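# Lay the towel flat on the table without disturbing the basket

## Task

Get the towel lying flat on the table as a single layer. It must stay at least one finger-width inside the table edge, at least two finger-widths from the basket's rim, and more than one hand-width from the column of each arm. The basket must end upright with its entire base on the table, no more than three finger-widths from its starting spot, and turned roughly as it began. Finally open both grippers and pull the arms away. Anything that stays in place only because the robot is holding it does not count.

## Robot and tools

Robot: two arms on fixed columns, left_arm and right_arm, each with a six-joint arm and a parallel gripper. Base poses in the scene frame: left_arm at (+0.032, +0.300, 0) m, quat_wxyz (+0.998, 0, 0, -0.061); right_arm at (+0.038, -0.297, 0) m, quat_wxyz (+0.995, 0, 0, -0.097).

Scene frame: origin on the tabletop midway between the arms, +x out over the table, +z up, left_arm on the +y side. The arm names do not match left or right in any image. Gripper fingers point along the gripper's +z and close along its y. end_effector_position is the point between the pads, roughly 1 cm short of the fingertips; printed positions can be off, more so at long reach.

Row layout (used by execute_actions and move): one flat list of 14 numbers, each in [-1, 1], always including both arms. First 7 are left_arm, next 7 right_arm. Within an arm: elbow, wrist yaw, shoulder, wrist pitch, waist, wrist roll, then gripper opening. Follow this order only. The six joint numbers are offsets, not poses, scaled so 1.0 equals 1.238 rad elbow, 2.022 wrist yaw, 1.258 shoulder, 2.073 wrist pitch, 1.202 waist, 2.022 wrist roll. The opening is absolute: +1 fully open, -1 closed.

Shoulder sign is flipped on both arms, in commands and in all readouts. Stated URDF ranges: waist -2.618 to 3.054, shoulder 0.000 to 3.142 (so -3.142 to 0.000 in your numbers), elbow 0.000 to 3.142, wrist pitch and wrist yaw -1.571 to 1.571, wrist roll -2.094 to 2.094. True ends may differ by up to 0.036 rad.

execute_actions(actions): a list of actions run in sequence; an empty list just reports state and images. Each action is a table of up to 15 rows, one row per 1/30 s step; a short table repeats its final row to fill 15 steps. Joint offsets in every row are from the angles at the start of that action (for the first action, the last reported angles), not from the previous row. An action asking any joint more than 0.036 rad beyond its range end is refused for both arms; if the first action fails this, or any action is malformed, the whole call does nothing. Joints pushed past their real end stop there and the result notes "joint sent to its limit".

move(target, speed, blocking): target is one 14-number row whose joint offsets are measured from the Joint positions in the latest result that listed them. All joints interpolate together, so grippers trace curves, and paths ignore obstacles and the other arm. speed is rad/s for the joint with the largest travel, 0.01 to 2, default 0.5; the path lasts 0.5 to 10 s (cut off at 10 s). Finger openings are sent at the start. The result adds a move: line with the ending (done, off_target, moving, held, fault), limits=held or limits=none, and each arm's joint farthest from target. After limits=held an arm may suddenly go much faster. blocking=false returns after 0.5 s; until a result shows the move ended, further rows and moves are refused, so use wait or stop. Faster moves and targets set deeper past contact hit and press harder.

wait(seconds): 0 to 10; the arms keep their last command, a running move continues, and it returns early when that move ends. stop(): brakes the running move (needs room; fingers keep moving). zoom_image(camera, region): region [x0, y0, x1, y1] in pixels, at most 504 by 504, cameras cam_head_left, cam_head_right, cam_high, cam_low, cam_left_wrist, cam_right_wrist (all 504x504). read_manual(section) returns only licence text. finished_scene(scene) ends the scene irreversibly and reports success; the result must already hold with grippers open and arms away.

Results: per-arm gripper pose (position in m, quat_wxyz), Joint positions and Joint velocities per arm in the row order plus finger gap (m; 0.094 fully open), Joint targets (where joints are currently driven, can drift), joint torques (offset, noisy), grip_measured on the command scale, and step readings where HELD marks a held-back row. "joint command not followed" means the clearance check altered that arm's joint targets; the rest of the row still ran.

Motion limits: each joint's target is capped at a lead over its measured angle (waist 0.202, shoulder 0.258, elbow 0.238, wrist pitch 0.573, wrist yaw and roll 0.522 rad), and targets that would shift the gripper over 70 mm are scaled back, so large offsets need several actions; re-command what is unfinished. Friction may leave a joint up to about 0.031 rad short, and smaller commands may not move it.

Gripping: to hold, command an opening around 0.03 below grip_measured; less grips more lightly. Readings may be off by about 1 mm per gripper. Thin cloth under about 2 mm gets reduced force. The held part may be tugged briefly now and then.

Avoid: knocking anything off the table (fails the task), tipping or shoving the basket, arms colliding or pressing each other, hard slams, drops. Holding loads heats motors: MOTOR HOT warns from 75 °C, 90 °C stops that arm for 10 s, 100 °C makes the arm go limp and fall; these show as OVER-TEMPERATURE FAULT lines. The robot keeps its last command while you compose your reply.

Each tool is called as name(argument=value, ...) on one line, values as JSON.

## Session

execute_actions(actions=[])

Scene clock: 0.00 s.
left_arm: end_effector_position=(+0.5116, +0.1726, +0.3154) grip_measured=+1.000 end_effector_quat_wxyz=(+0.573, -0.088, +0.814, +0.026) | right_arm: end_effector_position=(+0.3528, -0.1094, +0.1586) grip_measured=+1.000 end_effector_quat_wxyz=(+0.379, +0.392, +0.836, +0.070)
Joint names: [elbow, wrist yaw, shoulder, wrist pitch, waist, wrist roll]
Joint positions: left_arm=[ 1.498 -0.556 -1.631 -0.282 -0.32  -0.291  0.094] | right_arm=[ 1.177  0.683 -1.539 -0.773  1.031  1.557  0.094]
Joint velocities: left_arm=[-0.007  0.007 -0.002  0.022 -0.007  0.051  0.   ] | right_arm=[-0.007  0.007 -0.012 -0.022 -0.007 -0.022  0.   ]
Joint torques (N m, as the arm reports them, + toward a larger Joint positions number): no reading
Motor temperatures (°C, as the motors report them): left_arm=[31 29 30 30 30 29] | right_arm=[33 31 31 32 31 33]
Joint targets: left_arm=[1.498 -0.556 -1.631 -0.282 -0.320 -0.291] | right_arm=[1.177 0.683 -1.539 -0.773 1.031 1.557]

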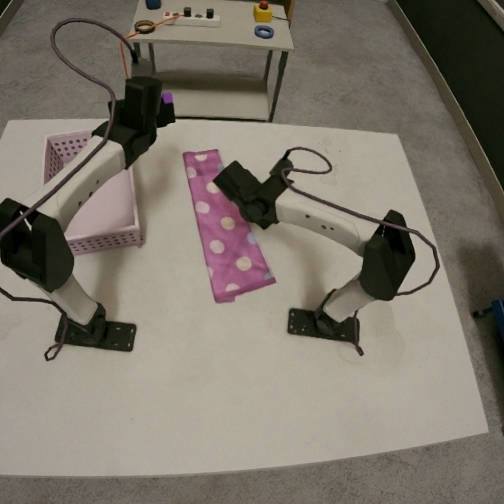

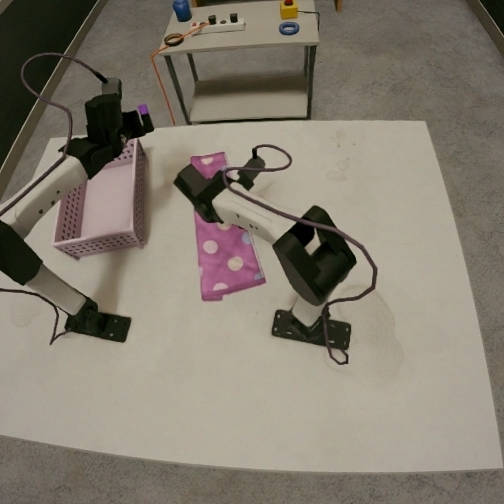

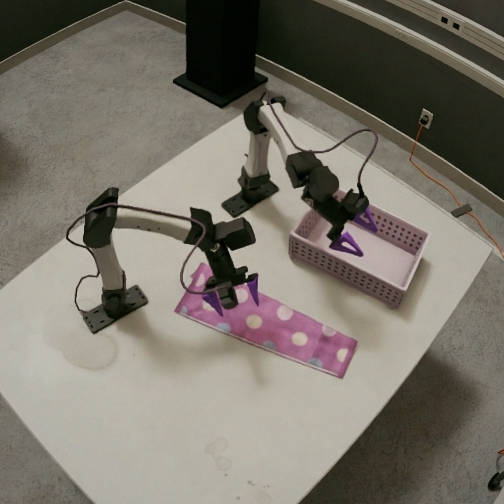

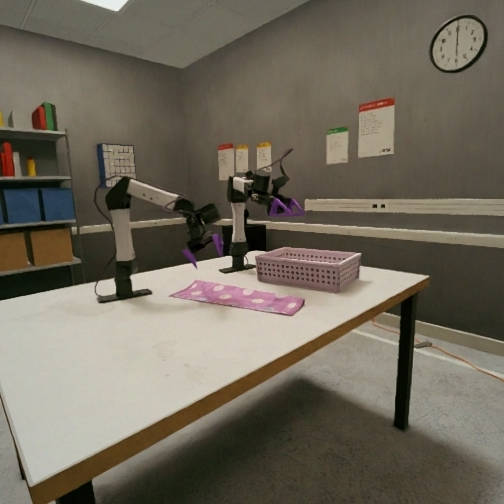

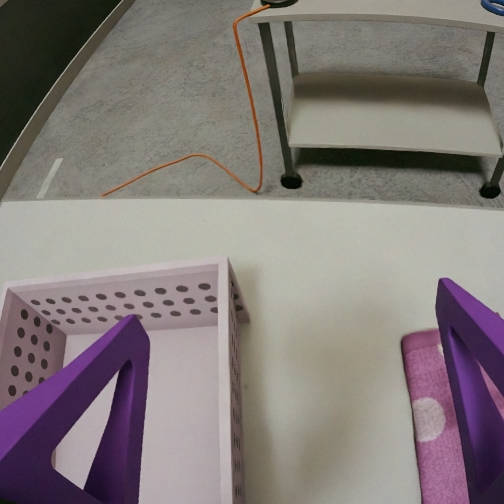

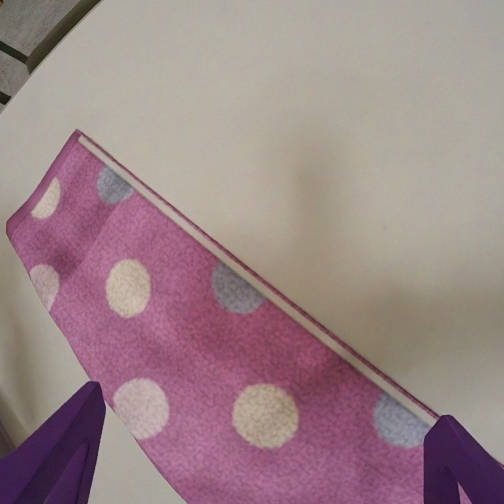

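move(target=[-0.3,0.275,0.4,-0.3,0.4,0.144,1, 0,-0.338,0.3,-0.1,-1,-0.77,1], speed=1)

zoom_image(camera="cam_high", region=[150,240,390,400])

zoom_image(camera="cam_head_left", region=[130,130,330,330])

Scene clock: 14.27 s.
left_arm: end_effector_position=(+0.3424, +0.3097, +0.2269) grip_measured=+1.000 end_effector_quat_wxyz=(+0.339, -0.017, +0.941, +0.008) | right_arm: end_effector_position=(+0.3231, -0.4032, +0.2145) grip_measured=+1.000 end_effector_quat_wxyz=(+0.292, +0.172, +0.939, -0.055)
Joint names: [elbow, wrist yaw, shoulder, wrist pitch, waist, wrist roll]
Joint positions: left_arm=[ 1.152 -0.009 -1.14  -0.89   0.149 -0.006  0.094] | right_arm=[ 1.177  0.007 -1.18  -0.964 -0.161  0.007  0.094]
Joint velocities: left_arm=[-0.002  0.022  0.012 -0.051 -0.002 -0.095  0.   ] | right_arm=[-0.007 -0.051  0.002 -0.007  0.002  0.007  0.   ]
Joint torques (N m, as the arm reports them, + toward a larger Joint positions number): left_arm=[7.14 0.07 4.62 1.97 0.1  0.08] | right_arm=[ 7.6  -0.08  3.76  1.41 -0.7  -0.05]
Motor temperatures (°C, as the motors report them): left_arm=[34 29 33 34 30 29] | right_arm=[35 32 33 33 31 33]
Joint targets: left_arm=[1.127 0.000 -1.128 -0.903 0.160 0.000] | right_arm=[1.177 -0.001 -1.162 -0.980 -0.171 0.000]
move: off_target (left_arm); limits=none; left_arm: farthest joint: the elbow, 0.025 radians from its target (0.372 radians at the start); right_arm: farthest joint: the shoulder, 0.018 radians from its target (0.378 radians at the start)

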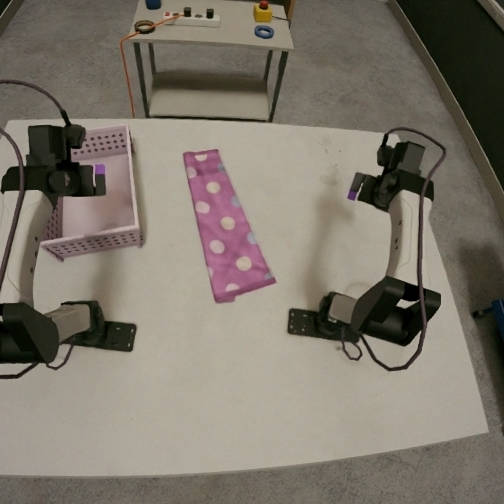

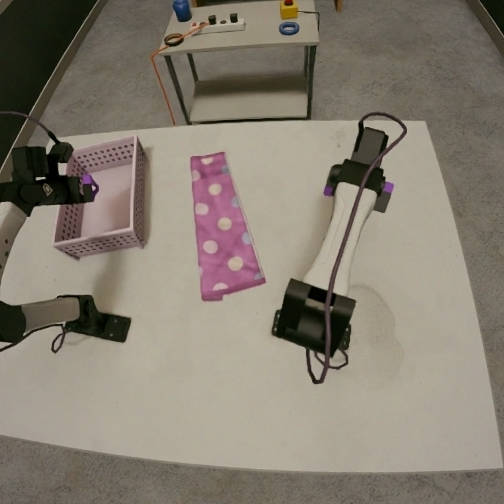

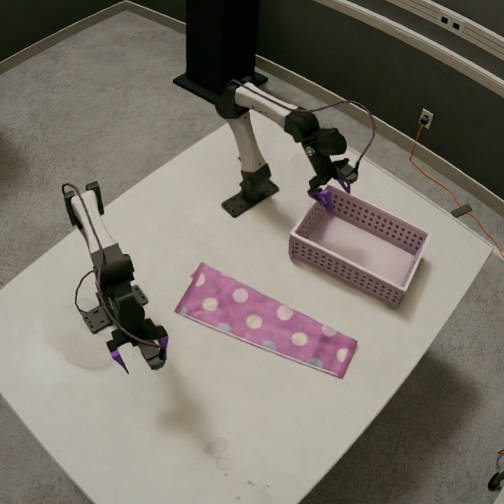

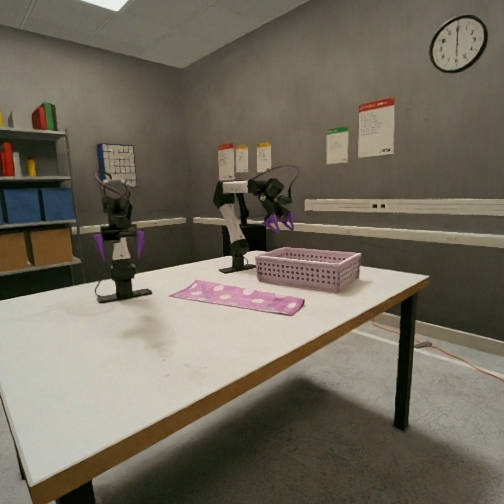

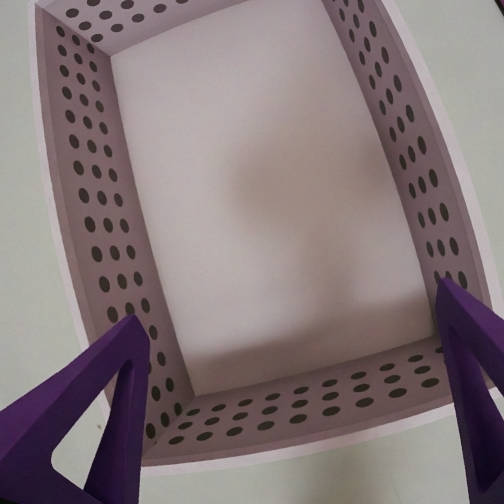

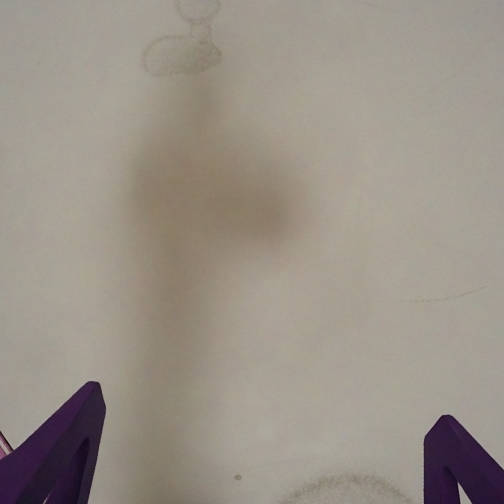

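Region (150, 240, 390, 400) of cam_high's 504x504 image, scaled by 2.100, with more detail than that image has.

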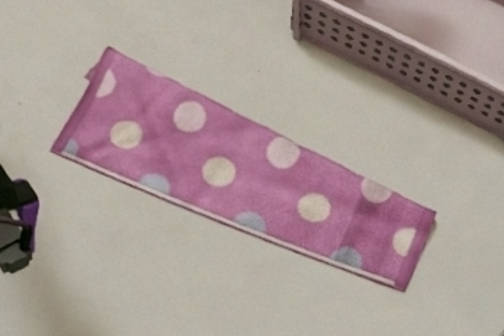

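Region (130, 130, 330, 330) of cam_head_left's 504x504 image, scaled by 2.520, with more detail than that image has.

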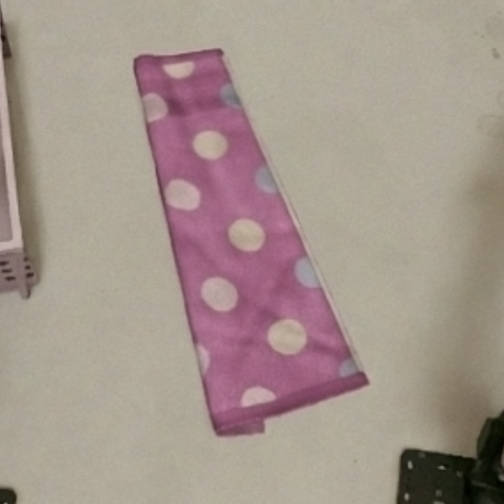

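move(target=[0,0,0,0,0,0,1, 0.638,0,-0.89,0.143,0.669,0,0], speed=0.8)

Scene clock: 36.53 s.
left_arm: end_effector_position=(+0.3424, +0.3096, +0.2269) grip_measured=+1.000 end_effector_quat_wxyz=(+0.339, -0.017, +0.941, +0.008) | right_arm: end_effector_position=(+0.5508, -0.0450, +0.0695) grip_measured=+0.002 end_effector_quat_wxyz=(+0.256, -0.215, +0.941, +0.057)
Joint names: [elbow, wrist yaw, shoulder, wrist pitch, waist, wrist roll]
Joint positions: left_arm=[ 1.152 -0.009 -1.14  -0.891  0.149 -0.006  0.094] | right_arm=[ 1.947  0.006 -2.301 -0.687  0.651  0.006  0.047]
Joint velocities: left_arm=[ 0.002  0.022  0.002  0.007 -0.012 -0.051  0.   ] | right_arm=[ 0.002 -0.037  0.022  0.037 -0.002  0.022 -0.   ]
Joint torques (N m, as the arm reports them, + toward a larger Joint positions number): left_arm=[ 9.06 -0.02  3.66  2.11 -0.71  0.01] | right_arm=[ 9.26  0.02 11.46  1.65 -0.53  0.01]
Motor temperatures (°C, as the motors report them): left_arm=[35 29 33 35 31 29] | right_arm=[38 31 34 35 31 33]
Joint targets: left_arm=[1.152 -0.009 -1.140 -0.891 0.149 -0.006] | right_arm=[1.967 0.007 -2.299 -0.668 0.644 0.007]
move: done; limits=none; left_arm: farthest joint: the wrist pitch, 0.001 radians from its target (0.001 radians at the start); right_arm: farthest joint: the elbow, 0.020 radians from its target (0.790 radians at the start)

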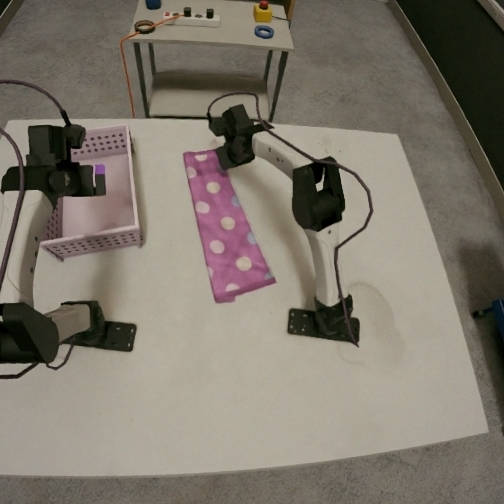

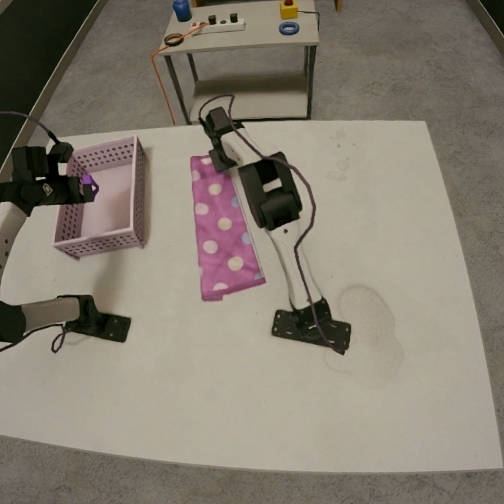

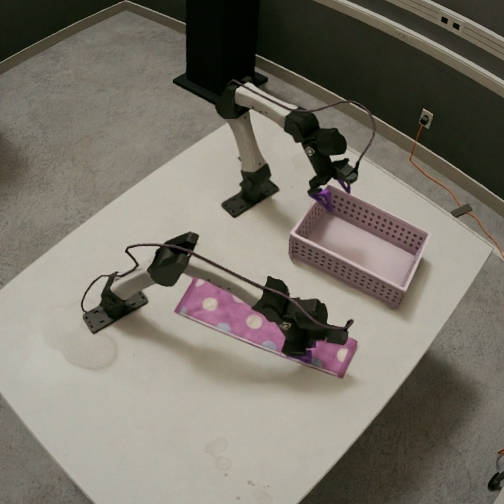

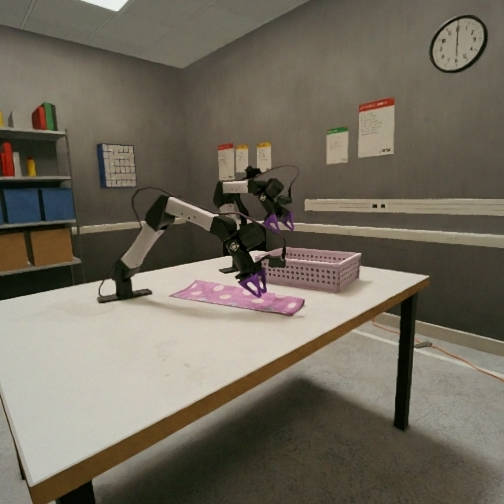

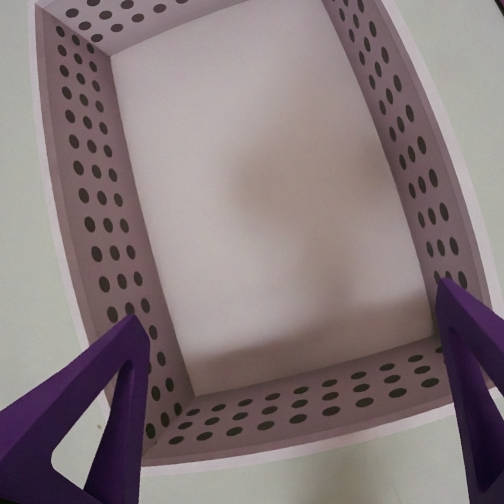

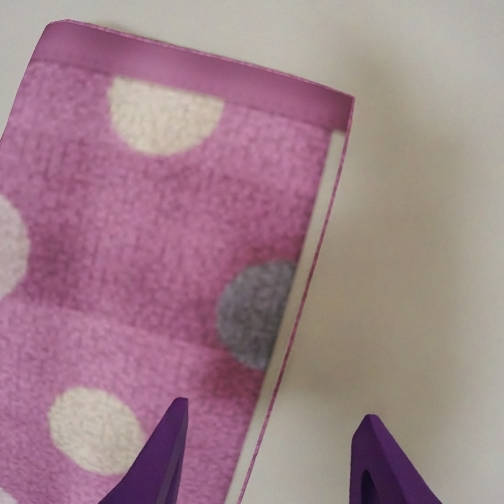

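move(target=[0,0,0,0,0,0,1, 0.153,0,-0.209,0.171,-0.04,0,-0.2], speed=0.3)

Scene clock: 43.00 s.
left_arm: end_effector_position=(+0.3424, +0.3096, +0.2269) grip_measured=+1.000 end_effector_quat_wxyz=(+0.339, -0.017, +0.941, +0.008) | right_arm: end_effector_position=(+0.6406, -0.0290, +0.0347) grip_measured=-0.198 end_effector_quat_wxyz=(+0.371, -0.189, +0.906, +0.077)
Joint names: [elbow, wrist yaw, shoulder, wrist pitch, waist, wrist roll]
Joint positions: left_arm=[ 1.152 -0.009 -1.14  -0.891  0.149 -0.006  0.094] | right_arm=[ 2.111  0.006 -2.552 -0.352  0.613  0.006  0.038]
Joint velocities: left_arm=[-0.012  0.037  0.017 -0.051 -0.017  0.007  0.   ] | right_arm=[ 0.012 -0.066  0.022 -0.022 -0.002 -0.051  0.   ]
Joint torques (N m, as the arm reports them, + toward a larger Joint positions number): left_arm=[ 9.07 -0.01  3.65  2.11 -0.71  0.01] | right_arm=[ 9.77  0.01 12.25  2.06 -0.64  0.  ]
Motor temperatures (°C, as the motors report them): left_arm=[36 29 33 35 30 29] | right_arm=[39 31 38 36 31 33]
Joint targets: left_arm=[1.152 -0.009 -1.140 -0.891 0.149 -0.006] | right_arm=[2.136 0.006 -2.564 -0.332 0.603 0.006]
move: off_target (right_arm); limits=none; left_arm: farthest joint: the waist, 0.000 radians from its target (0.000 radians at the start); right_arm: farthest joint: the elbow, 0.025 radians from its target (0.190 radians at the start)

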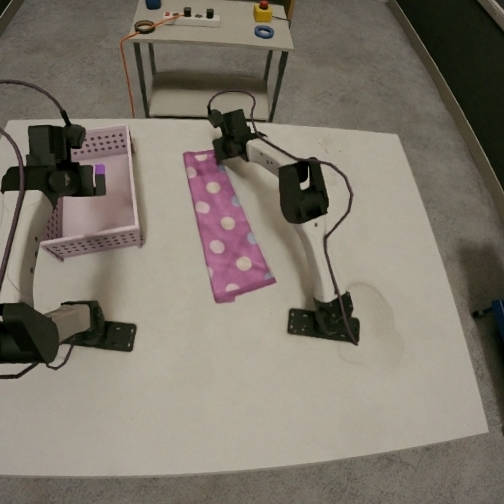

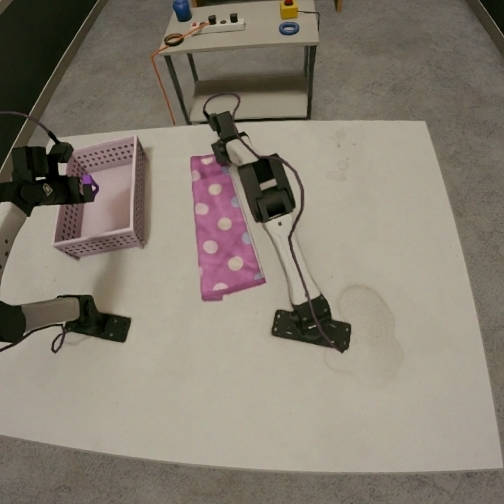

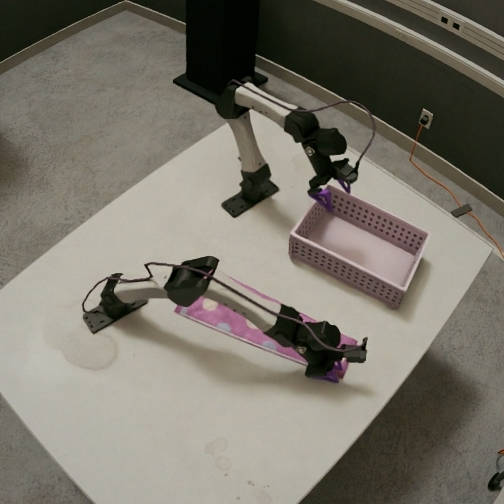

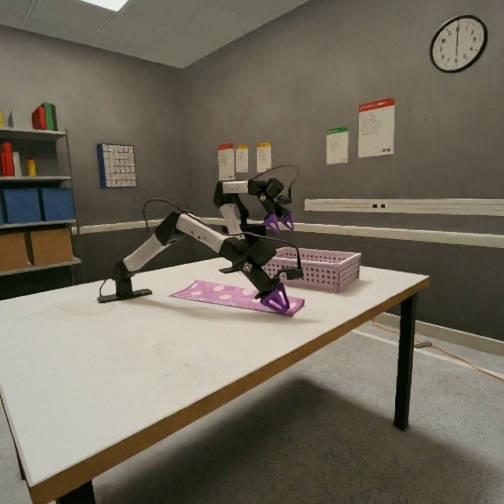

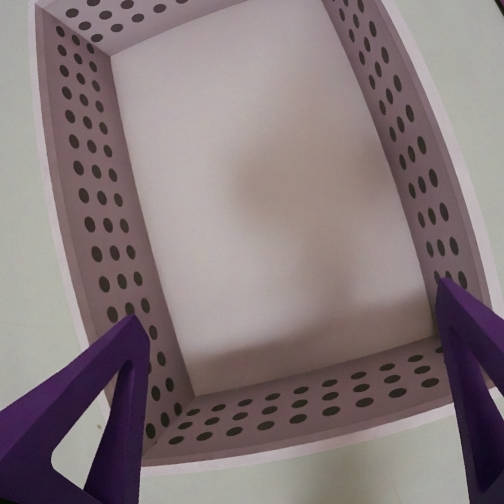

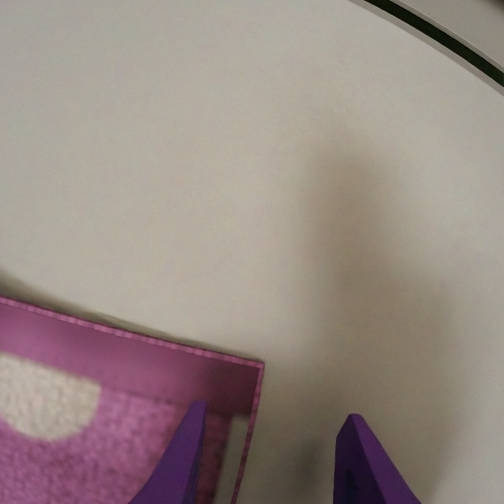

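Shift left ~2.5 cm, then lower and close.

move(target=[0,0,0,0,0,0,1, 0.02,0,0,0.01,0.045,0,-0.2], speed=0.2)

move(target=[0,0,0,0,0,0,1, 0.02,0,-0.05,0.01,0,0,-0.2], speed=0.08)

Scene clock: 47.80 s.
left_arm: end_effector_position=(+0.3424, +0.3096, +0.2269) grip_measured=+1.000 end_effector_quat_wxyz=(+0.339, -0.017, +0.941, +0.008) | right_arm: end_effector_position=(+0.6262, +0.0017, +0.0348) grip_measured=-0.198 end_effector_quat_wxyz=(+0.369, -0.212, +0.901, +0.087)
Joint names: [elbow, wrist yaw, shoulder, wrist pitch, waist, wrist roll]
Joint positions: left_arm=[ 1.152 -0.009 -1.14  -0.891  0.149 -0.006  0.094] | right_arm=[ 2.111  0.006 -2.552 -0.352  0.664  0.006  0.038]
Joint velocities: left_arm=[-0.002  0.007 -0.012 -0.022 -0.017  0.007  0.   ] | right_arm=[ 0.002 -0.037  0.007 -0.007  0.012 -0.007 -0.001]
Joint torques (N m, as the arm reports them, + toward a larger Joint positions number): left_arm=[ 9.08 -0.01  3.64  2.11 -0.7   0.01] | right_arm=[ 9.8   0.01 12.99  2.07  0.16  0.  ]
Motor temperatures (°C, as the motors report them): left_arm=[36 29 33 35 30 29] | right_arm=[40 31 41 37 31 33]
Joint targets: left_arm=[1.152 -0.009 -1.140 -0.891 0.149 -0.006] | right_arm=[2.136 0.006 -2.552 -0.332 0.667 0.006]
move: off_target (right_arm); limits=none; left_arm: farthest joint: the waist, 0.000 radians from its target (0.000 radians at the start); right_arm: farthest joint: the elbow, 0.024 radians from its target (0.024 radians at the start)

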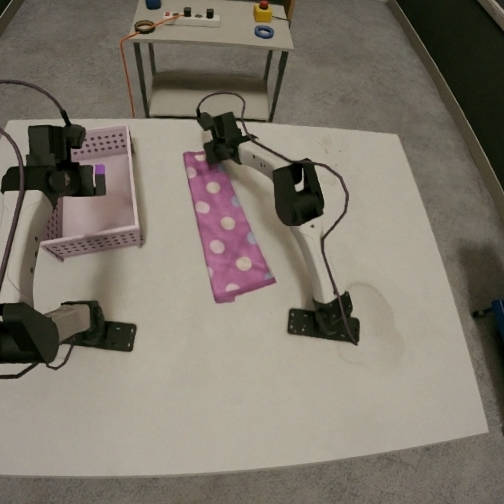

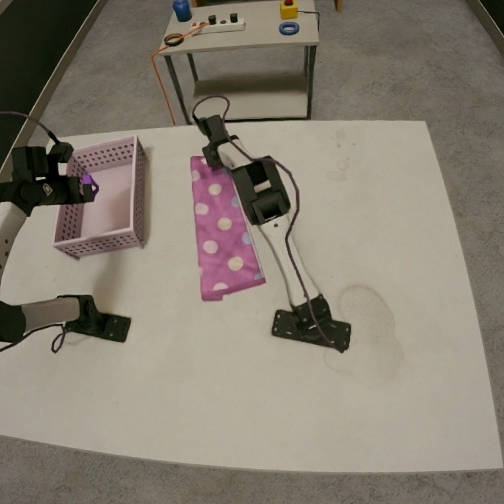

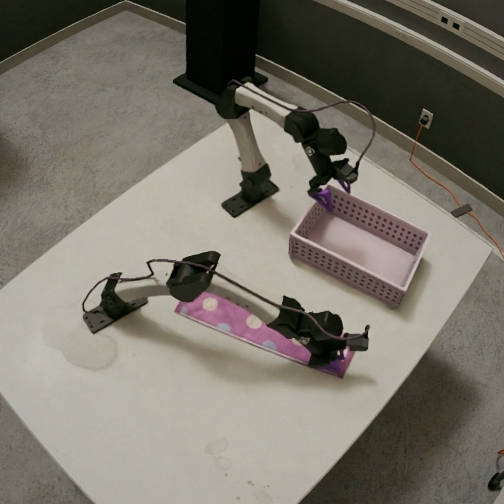

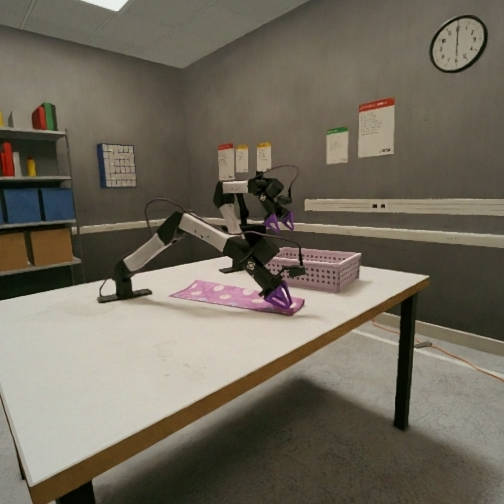

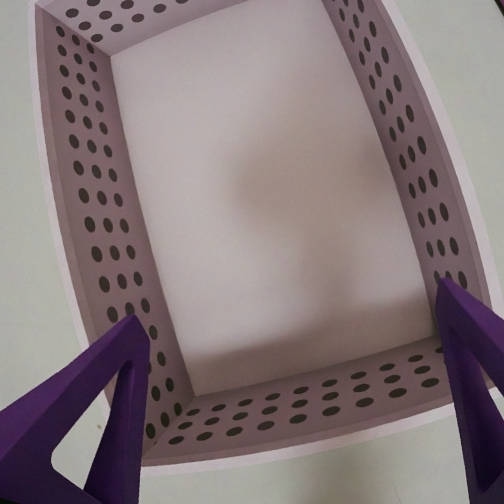

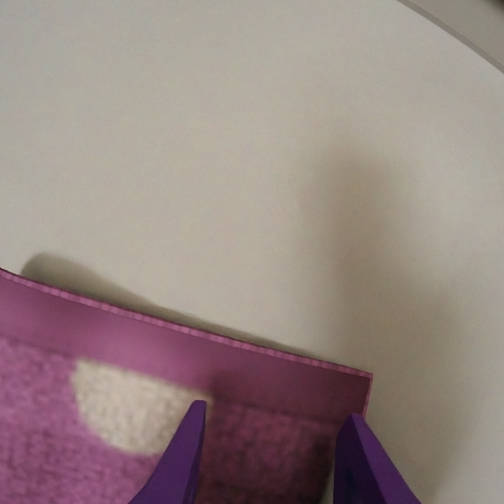

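Scene clock: 48.93 s.
left_arm: end_effector_position=(+0.3424, +0.3096, +0.2269) grip_measured=+1.000 end_effector_quat_wxyz=(+0.339, -0.017, +0.941, +0.008) | right_arm: end_effector_position=(+0.6305, +0.0039, +0.0266) grip_measured=-0.198 end_effector_quat_wxyz=(+0.373, -0.212, +0.899, +0.088)
Joint names: [elbow, wrist yaw, shoulder, wrist pitch, waist, wrist roll]
Joint positions: left_arm=[ 1.152 -0.009 -1.14  -0.891  0.149 -0.006  0.094] | right_arm=[ 2.124  0.006 -2.58  -0.328  0.664  0.006  0.038]
Joint velocities: left_arm=[-0.017 -0.022  0.007  0.037  0.002  0.022  0.   ] | right_arm=[-0.017  0.037 -0.012 -0.022  0.002 -0.022 -0.   ]
Joint torques (N m, as the arm reports them, + toward a larger Joint positions number): left_arm=[ 9.08 -0.02  3.65  2.11 -0.71  0.01] | right_arm=[ 8.83  0.01 10.82  1.83  0.05  0.01]
Motor temperatures (°C, as the motors report them): left_arm=[36 29 33 35 30 29] | right_arm=[40 31 41 37 31 33]
Joint targets: left_arm=[1.152 -0.009 -1.140 -0.891 0.149 -0.006] | right_arm=[2.136 0.006 -2.615 -0.331 0.664 0.006]
move: off_target (right_arm); limits=none; left_arm: farthest joint: the waist, 0.000 radians from its target (0.000 radians at the start); right_arm: farthest joint: the shoulder, 0.035 radians from its target (0.063 radians at the start)

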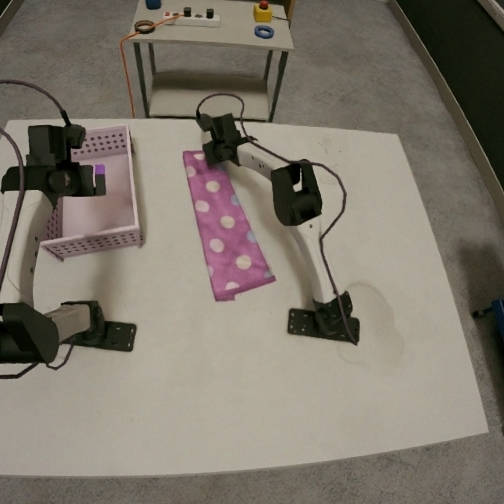

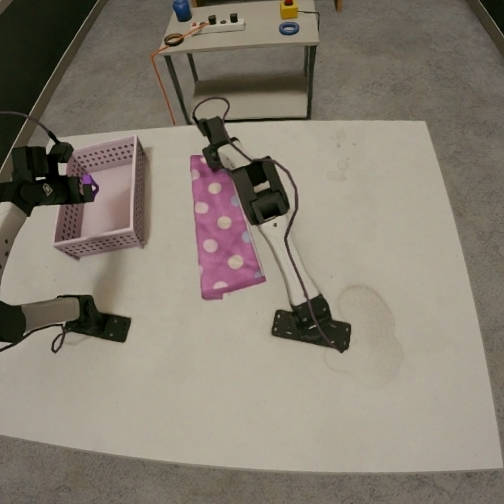

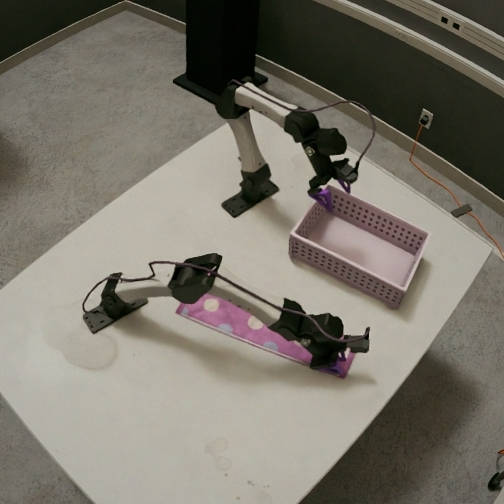

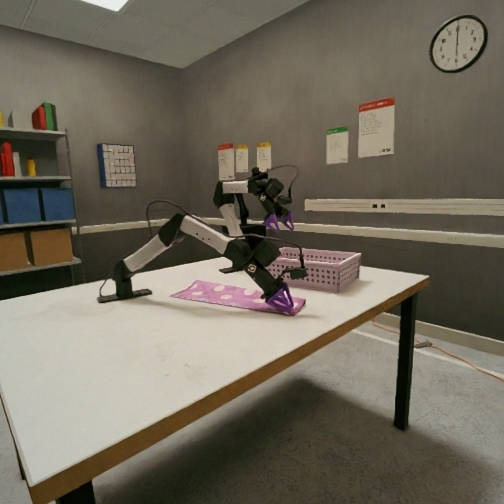

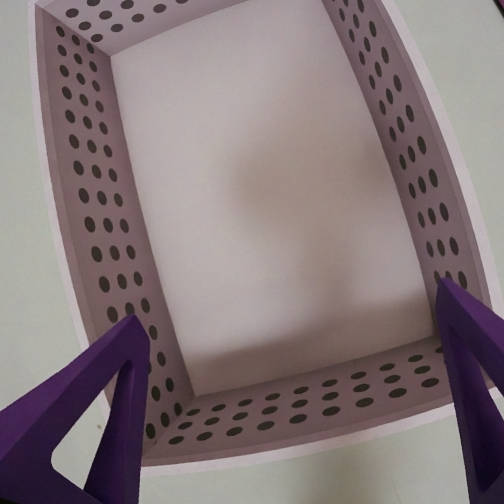

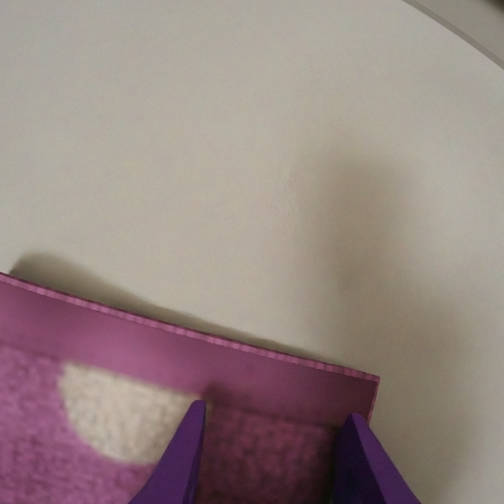

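In contact. Close and lift.

execute_actions(actions=[[[0,0,0,0,0,0,1,0,0,-0.025,0,0,0,-0.6]],[[0,0,0,0,0,0,1,0,0,-0.025,0,0,0,-1]]])

move(target=[0,0,0,0,0,0,1, -0.05,0,0.12,0,-0.1,0,-1], speed=0.15)

Scene clock: 55.07 s.
left_arm: end_effector_position=(+0.3424, +0.3096, +0.2269) grip_measured=+1.000 end_effector_quat_wxyz=(+0.339, -0.017, +0.941, +0.008) | right_arm: end_effector_position=(+0.6312, +0.0047, +0.0276) grip_measured=-0.987 end_effector_quat_wxyz=(+0.376, -0.212, +0.898, +0.090)
Joint names: [elbow, wrist yaw, shoulder, wrist pitch, waist, wrist roll]
Joint positions: left_arm=[ 1.152 -0.009 -1.14  -0.891  0.149 -0.006  0.094] | right_arm=[ 2.124  0.004 -2.58  -0.322  0.664  0.006  0.001]
Joint velocities: left_arm=[-0.012  0.051  0.002  0.007 -0.007  0.022  0.   ] | right_arm=[ 0.007  0.007 -0.002  0.037 -0.002 -0.022 -0.001]
Joint torques (N m, as the arm reports them, + toward a larger Joint positions number): left_arm=[ 9.07 -0.01  3.65  2.11 -0.71  0.01] | right_arm=[ 7.92  0.01 11.06  1.85  0.02  0.  ]
Motor temperatures (°C, as the motors report them): left_arm=[37 29 33 36 30 29] | right_arm=[40 31 43 38 31 33]
Joint targets: left_arm=[1.152 -0.009 -1.140 -0.891 0.149 -0.006] | right_arm=[2.124 0.004 -2.612 -0.323 0.664 0.006]
Step readings (joint positions; steps 1 to 15: 1st action; 16 to 30: 2nd action):
0: left_arm=[1.152 -0.009 -1.140 -0.891 0.149 -0.006] | right_arm=[2.124 0.006 -2.580 -0.328 0.664 0.006]
1: left_arm=[1.152 -0.009 -1.140 -0.891 0.149 -0.006] | right_arm=[2.124 0.005 -2.580 -0.327 0.664 0.006]
2: left_arm=[1.152 -0.009 -1.140 -0.891 0.149 -0.006] | right_arm=[2.124 0.005 -2.580 -0.325 0.664 0.006]
4: left_arm=[1.152 -0.009 -1.140 -0.891 0.149 -0.006] | right_arm=[2.124 0.004 -2.580 -0.323 0.664 0.006]
8: left_arm=[1.152 -0.009 -1.140 -0.891 0.149 -0.006] | right_arm=[2.124 0.004 -2.580 -0.323 0.664 0.006]
15: left_arm=[1.152 -0.009 -1.140 -0.891 0.149 -0.006] | right_arm=[2.124 0.004 -2.580 -0.323 0.664 0.006]
16: left_arm=[1.152 -0.009 -1.140 -0.891 0.149 -0.006] | right_arm=[2.124 0.004 -2.580 -0.323 0.664 0.006]
17: left_arm=[1.152 -0.009 -1.140 -0.891 0.149 -0.006] | right_arm=[2.124 0.004 -2.580 -0.322 0.664 0.006]
19: left_arm=[1.152 -0.009 -1.140 -0.891 0.149 -0.006] | right_arm=[2.124 0.004 -2.580 -0.322 0.664 0.006]
23: left_arm=[1.152 -0.009 -1.140 -0.891 0.149 -0.006] | right_arm=[2.124 0.004 -2.580 -0.322 0.664 0.006]
30: Joint positions above

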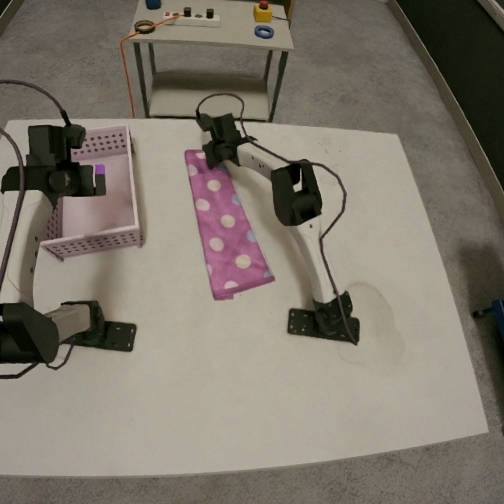

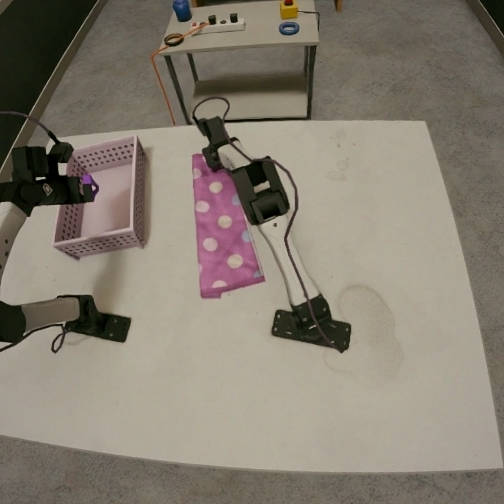

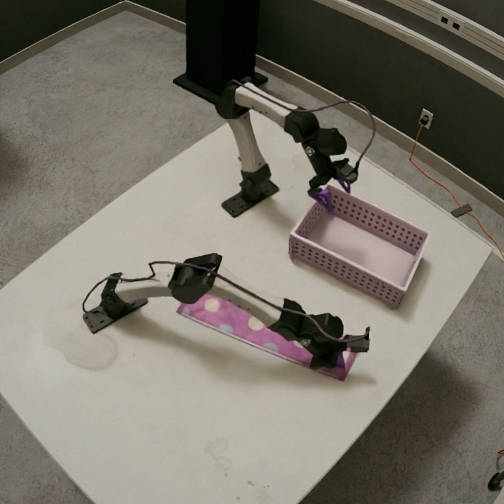

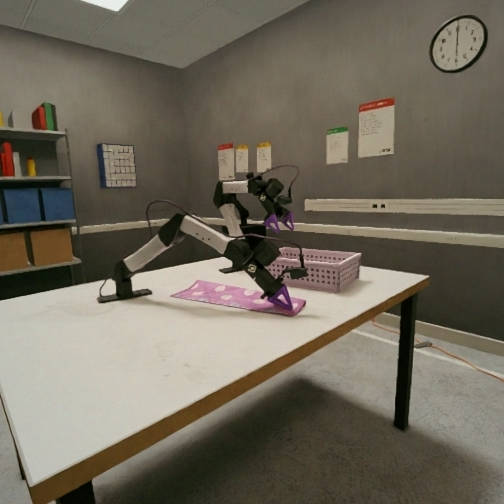

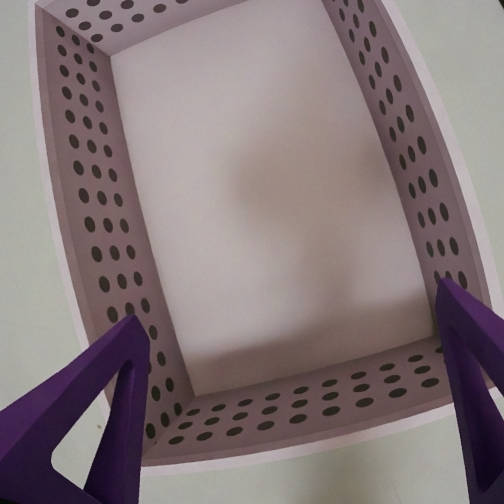

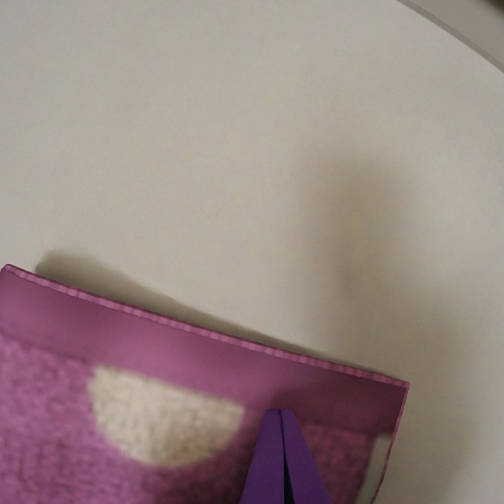

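Scene clock: 56.47 s.
left_arm: end_effector_position=(+0.3424, +0.3096, +0.2269) grip_measured=+1.000 end_effector_quat_wxyz=(+0.339, -0.017, +0.941, +0.008) | right_arm: end_effector_position=(+0.6601, -0.0659, +0.0947) grip_measured=-0.987 end_effector_quat_wxyz=(+0.421, -0.157, +0.890, +0.075)
Joint names: [elbow, wrist yaw, shoulder, wrist pitch, waist, wrist roll]
Joint positions: left_arm=[ 1.152 -0.009 -1.14  -0.891  0.149 -0.006  0.094] | right_arm=[ 2.082  0.004 -2.448 -0.322  0.55   0.006  0.001]
Joint velocities: left_arm=[ 0.002 -0.007  0.002  0.051  0.017  0.037  0.   ] | right_arm=[-0.007  0.022  0.002  0.007  0.002  0.007 -0.   ]
Joint torques (N m, as the arm reports them, + toward a larger Joint positions number): left_arm=[ 9.08 -0.01  3.65  2.11 -0.7   0.01] | right_arm=[ 6.57  0.01 13.85  1.98 -0.32  0.01]
Motor temperatures (°C, as the motors report them): left_arm=[37 29 33 36 30 29] | right_arm=[40 31 44 38 31 33]
Joint targets: left_arm=[1.152 -0.009 -1.140 -0.891 0.149 -0.006] | right_arm=[2.063 0.004 -2.429 -0.322 0.544 0.006]
move: done; limits=none; left_arm: farthest joint: the waist, 0.000 radians from its target (0.000 radians at the start); right_arm: farthest joint: the elbow, 0.020 radians from its target (0.062 radians at the start)

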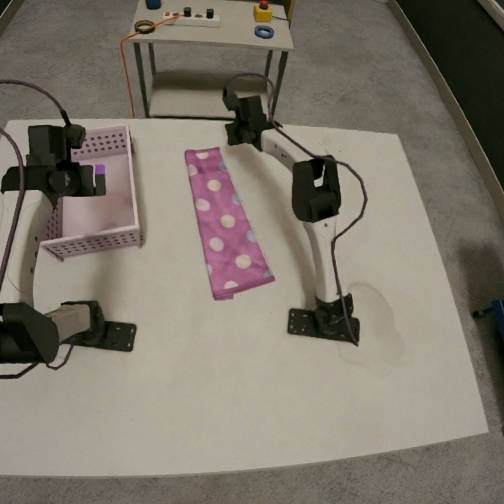

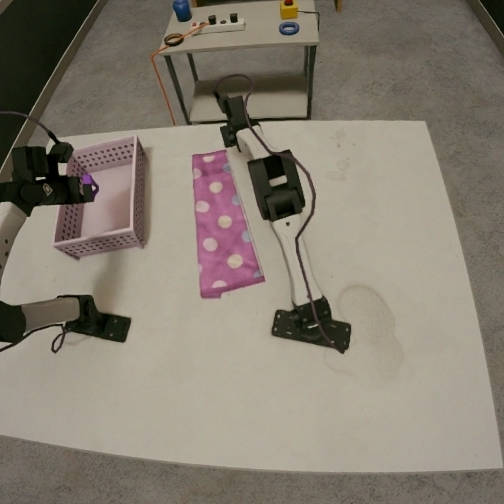

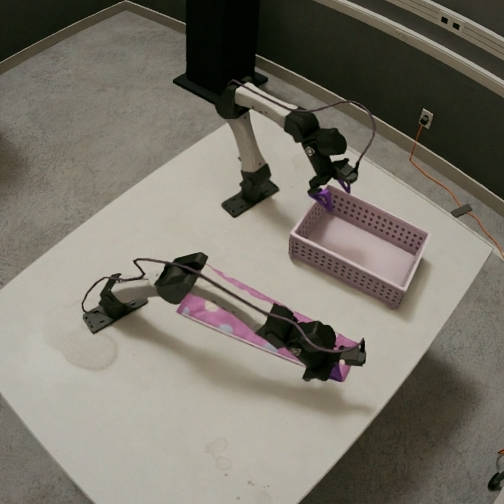

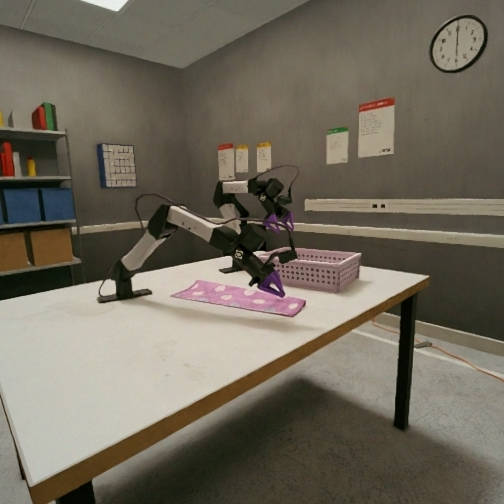

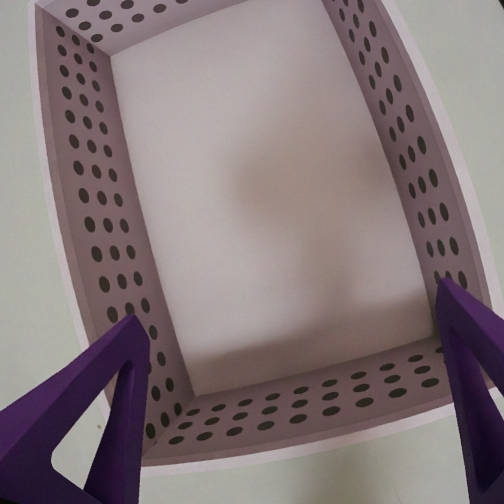

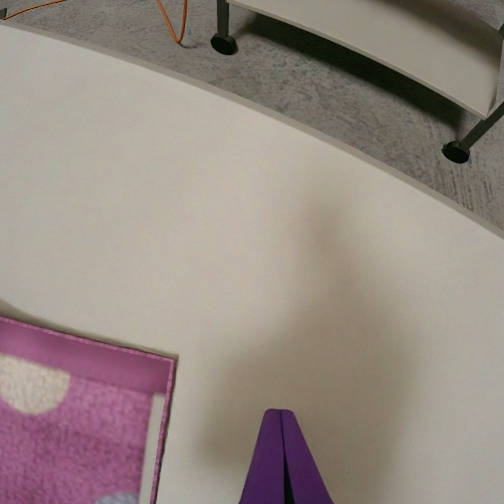

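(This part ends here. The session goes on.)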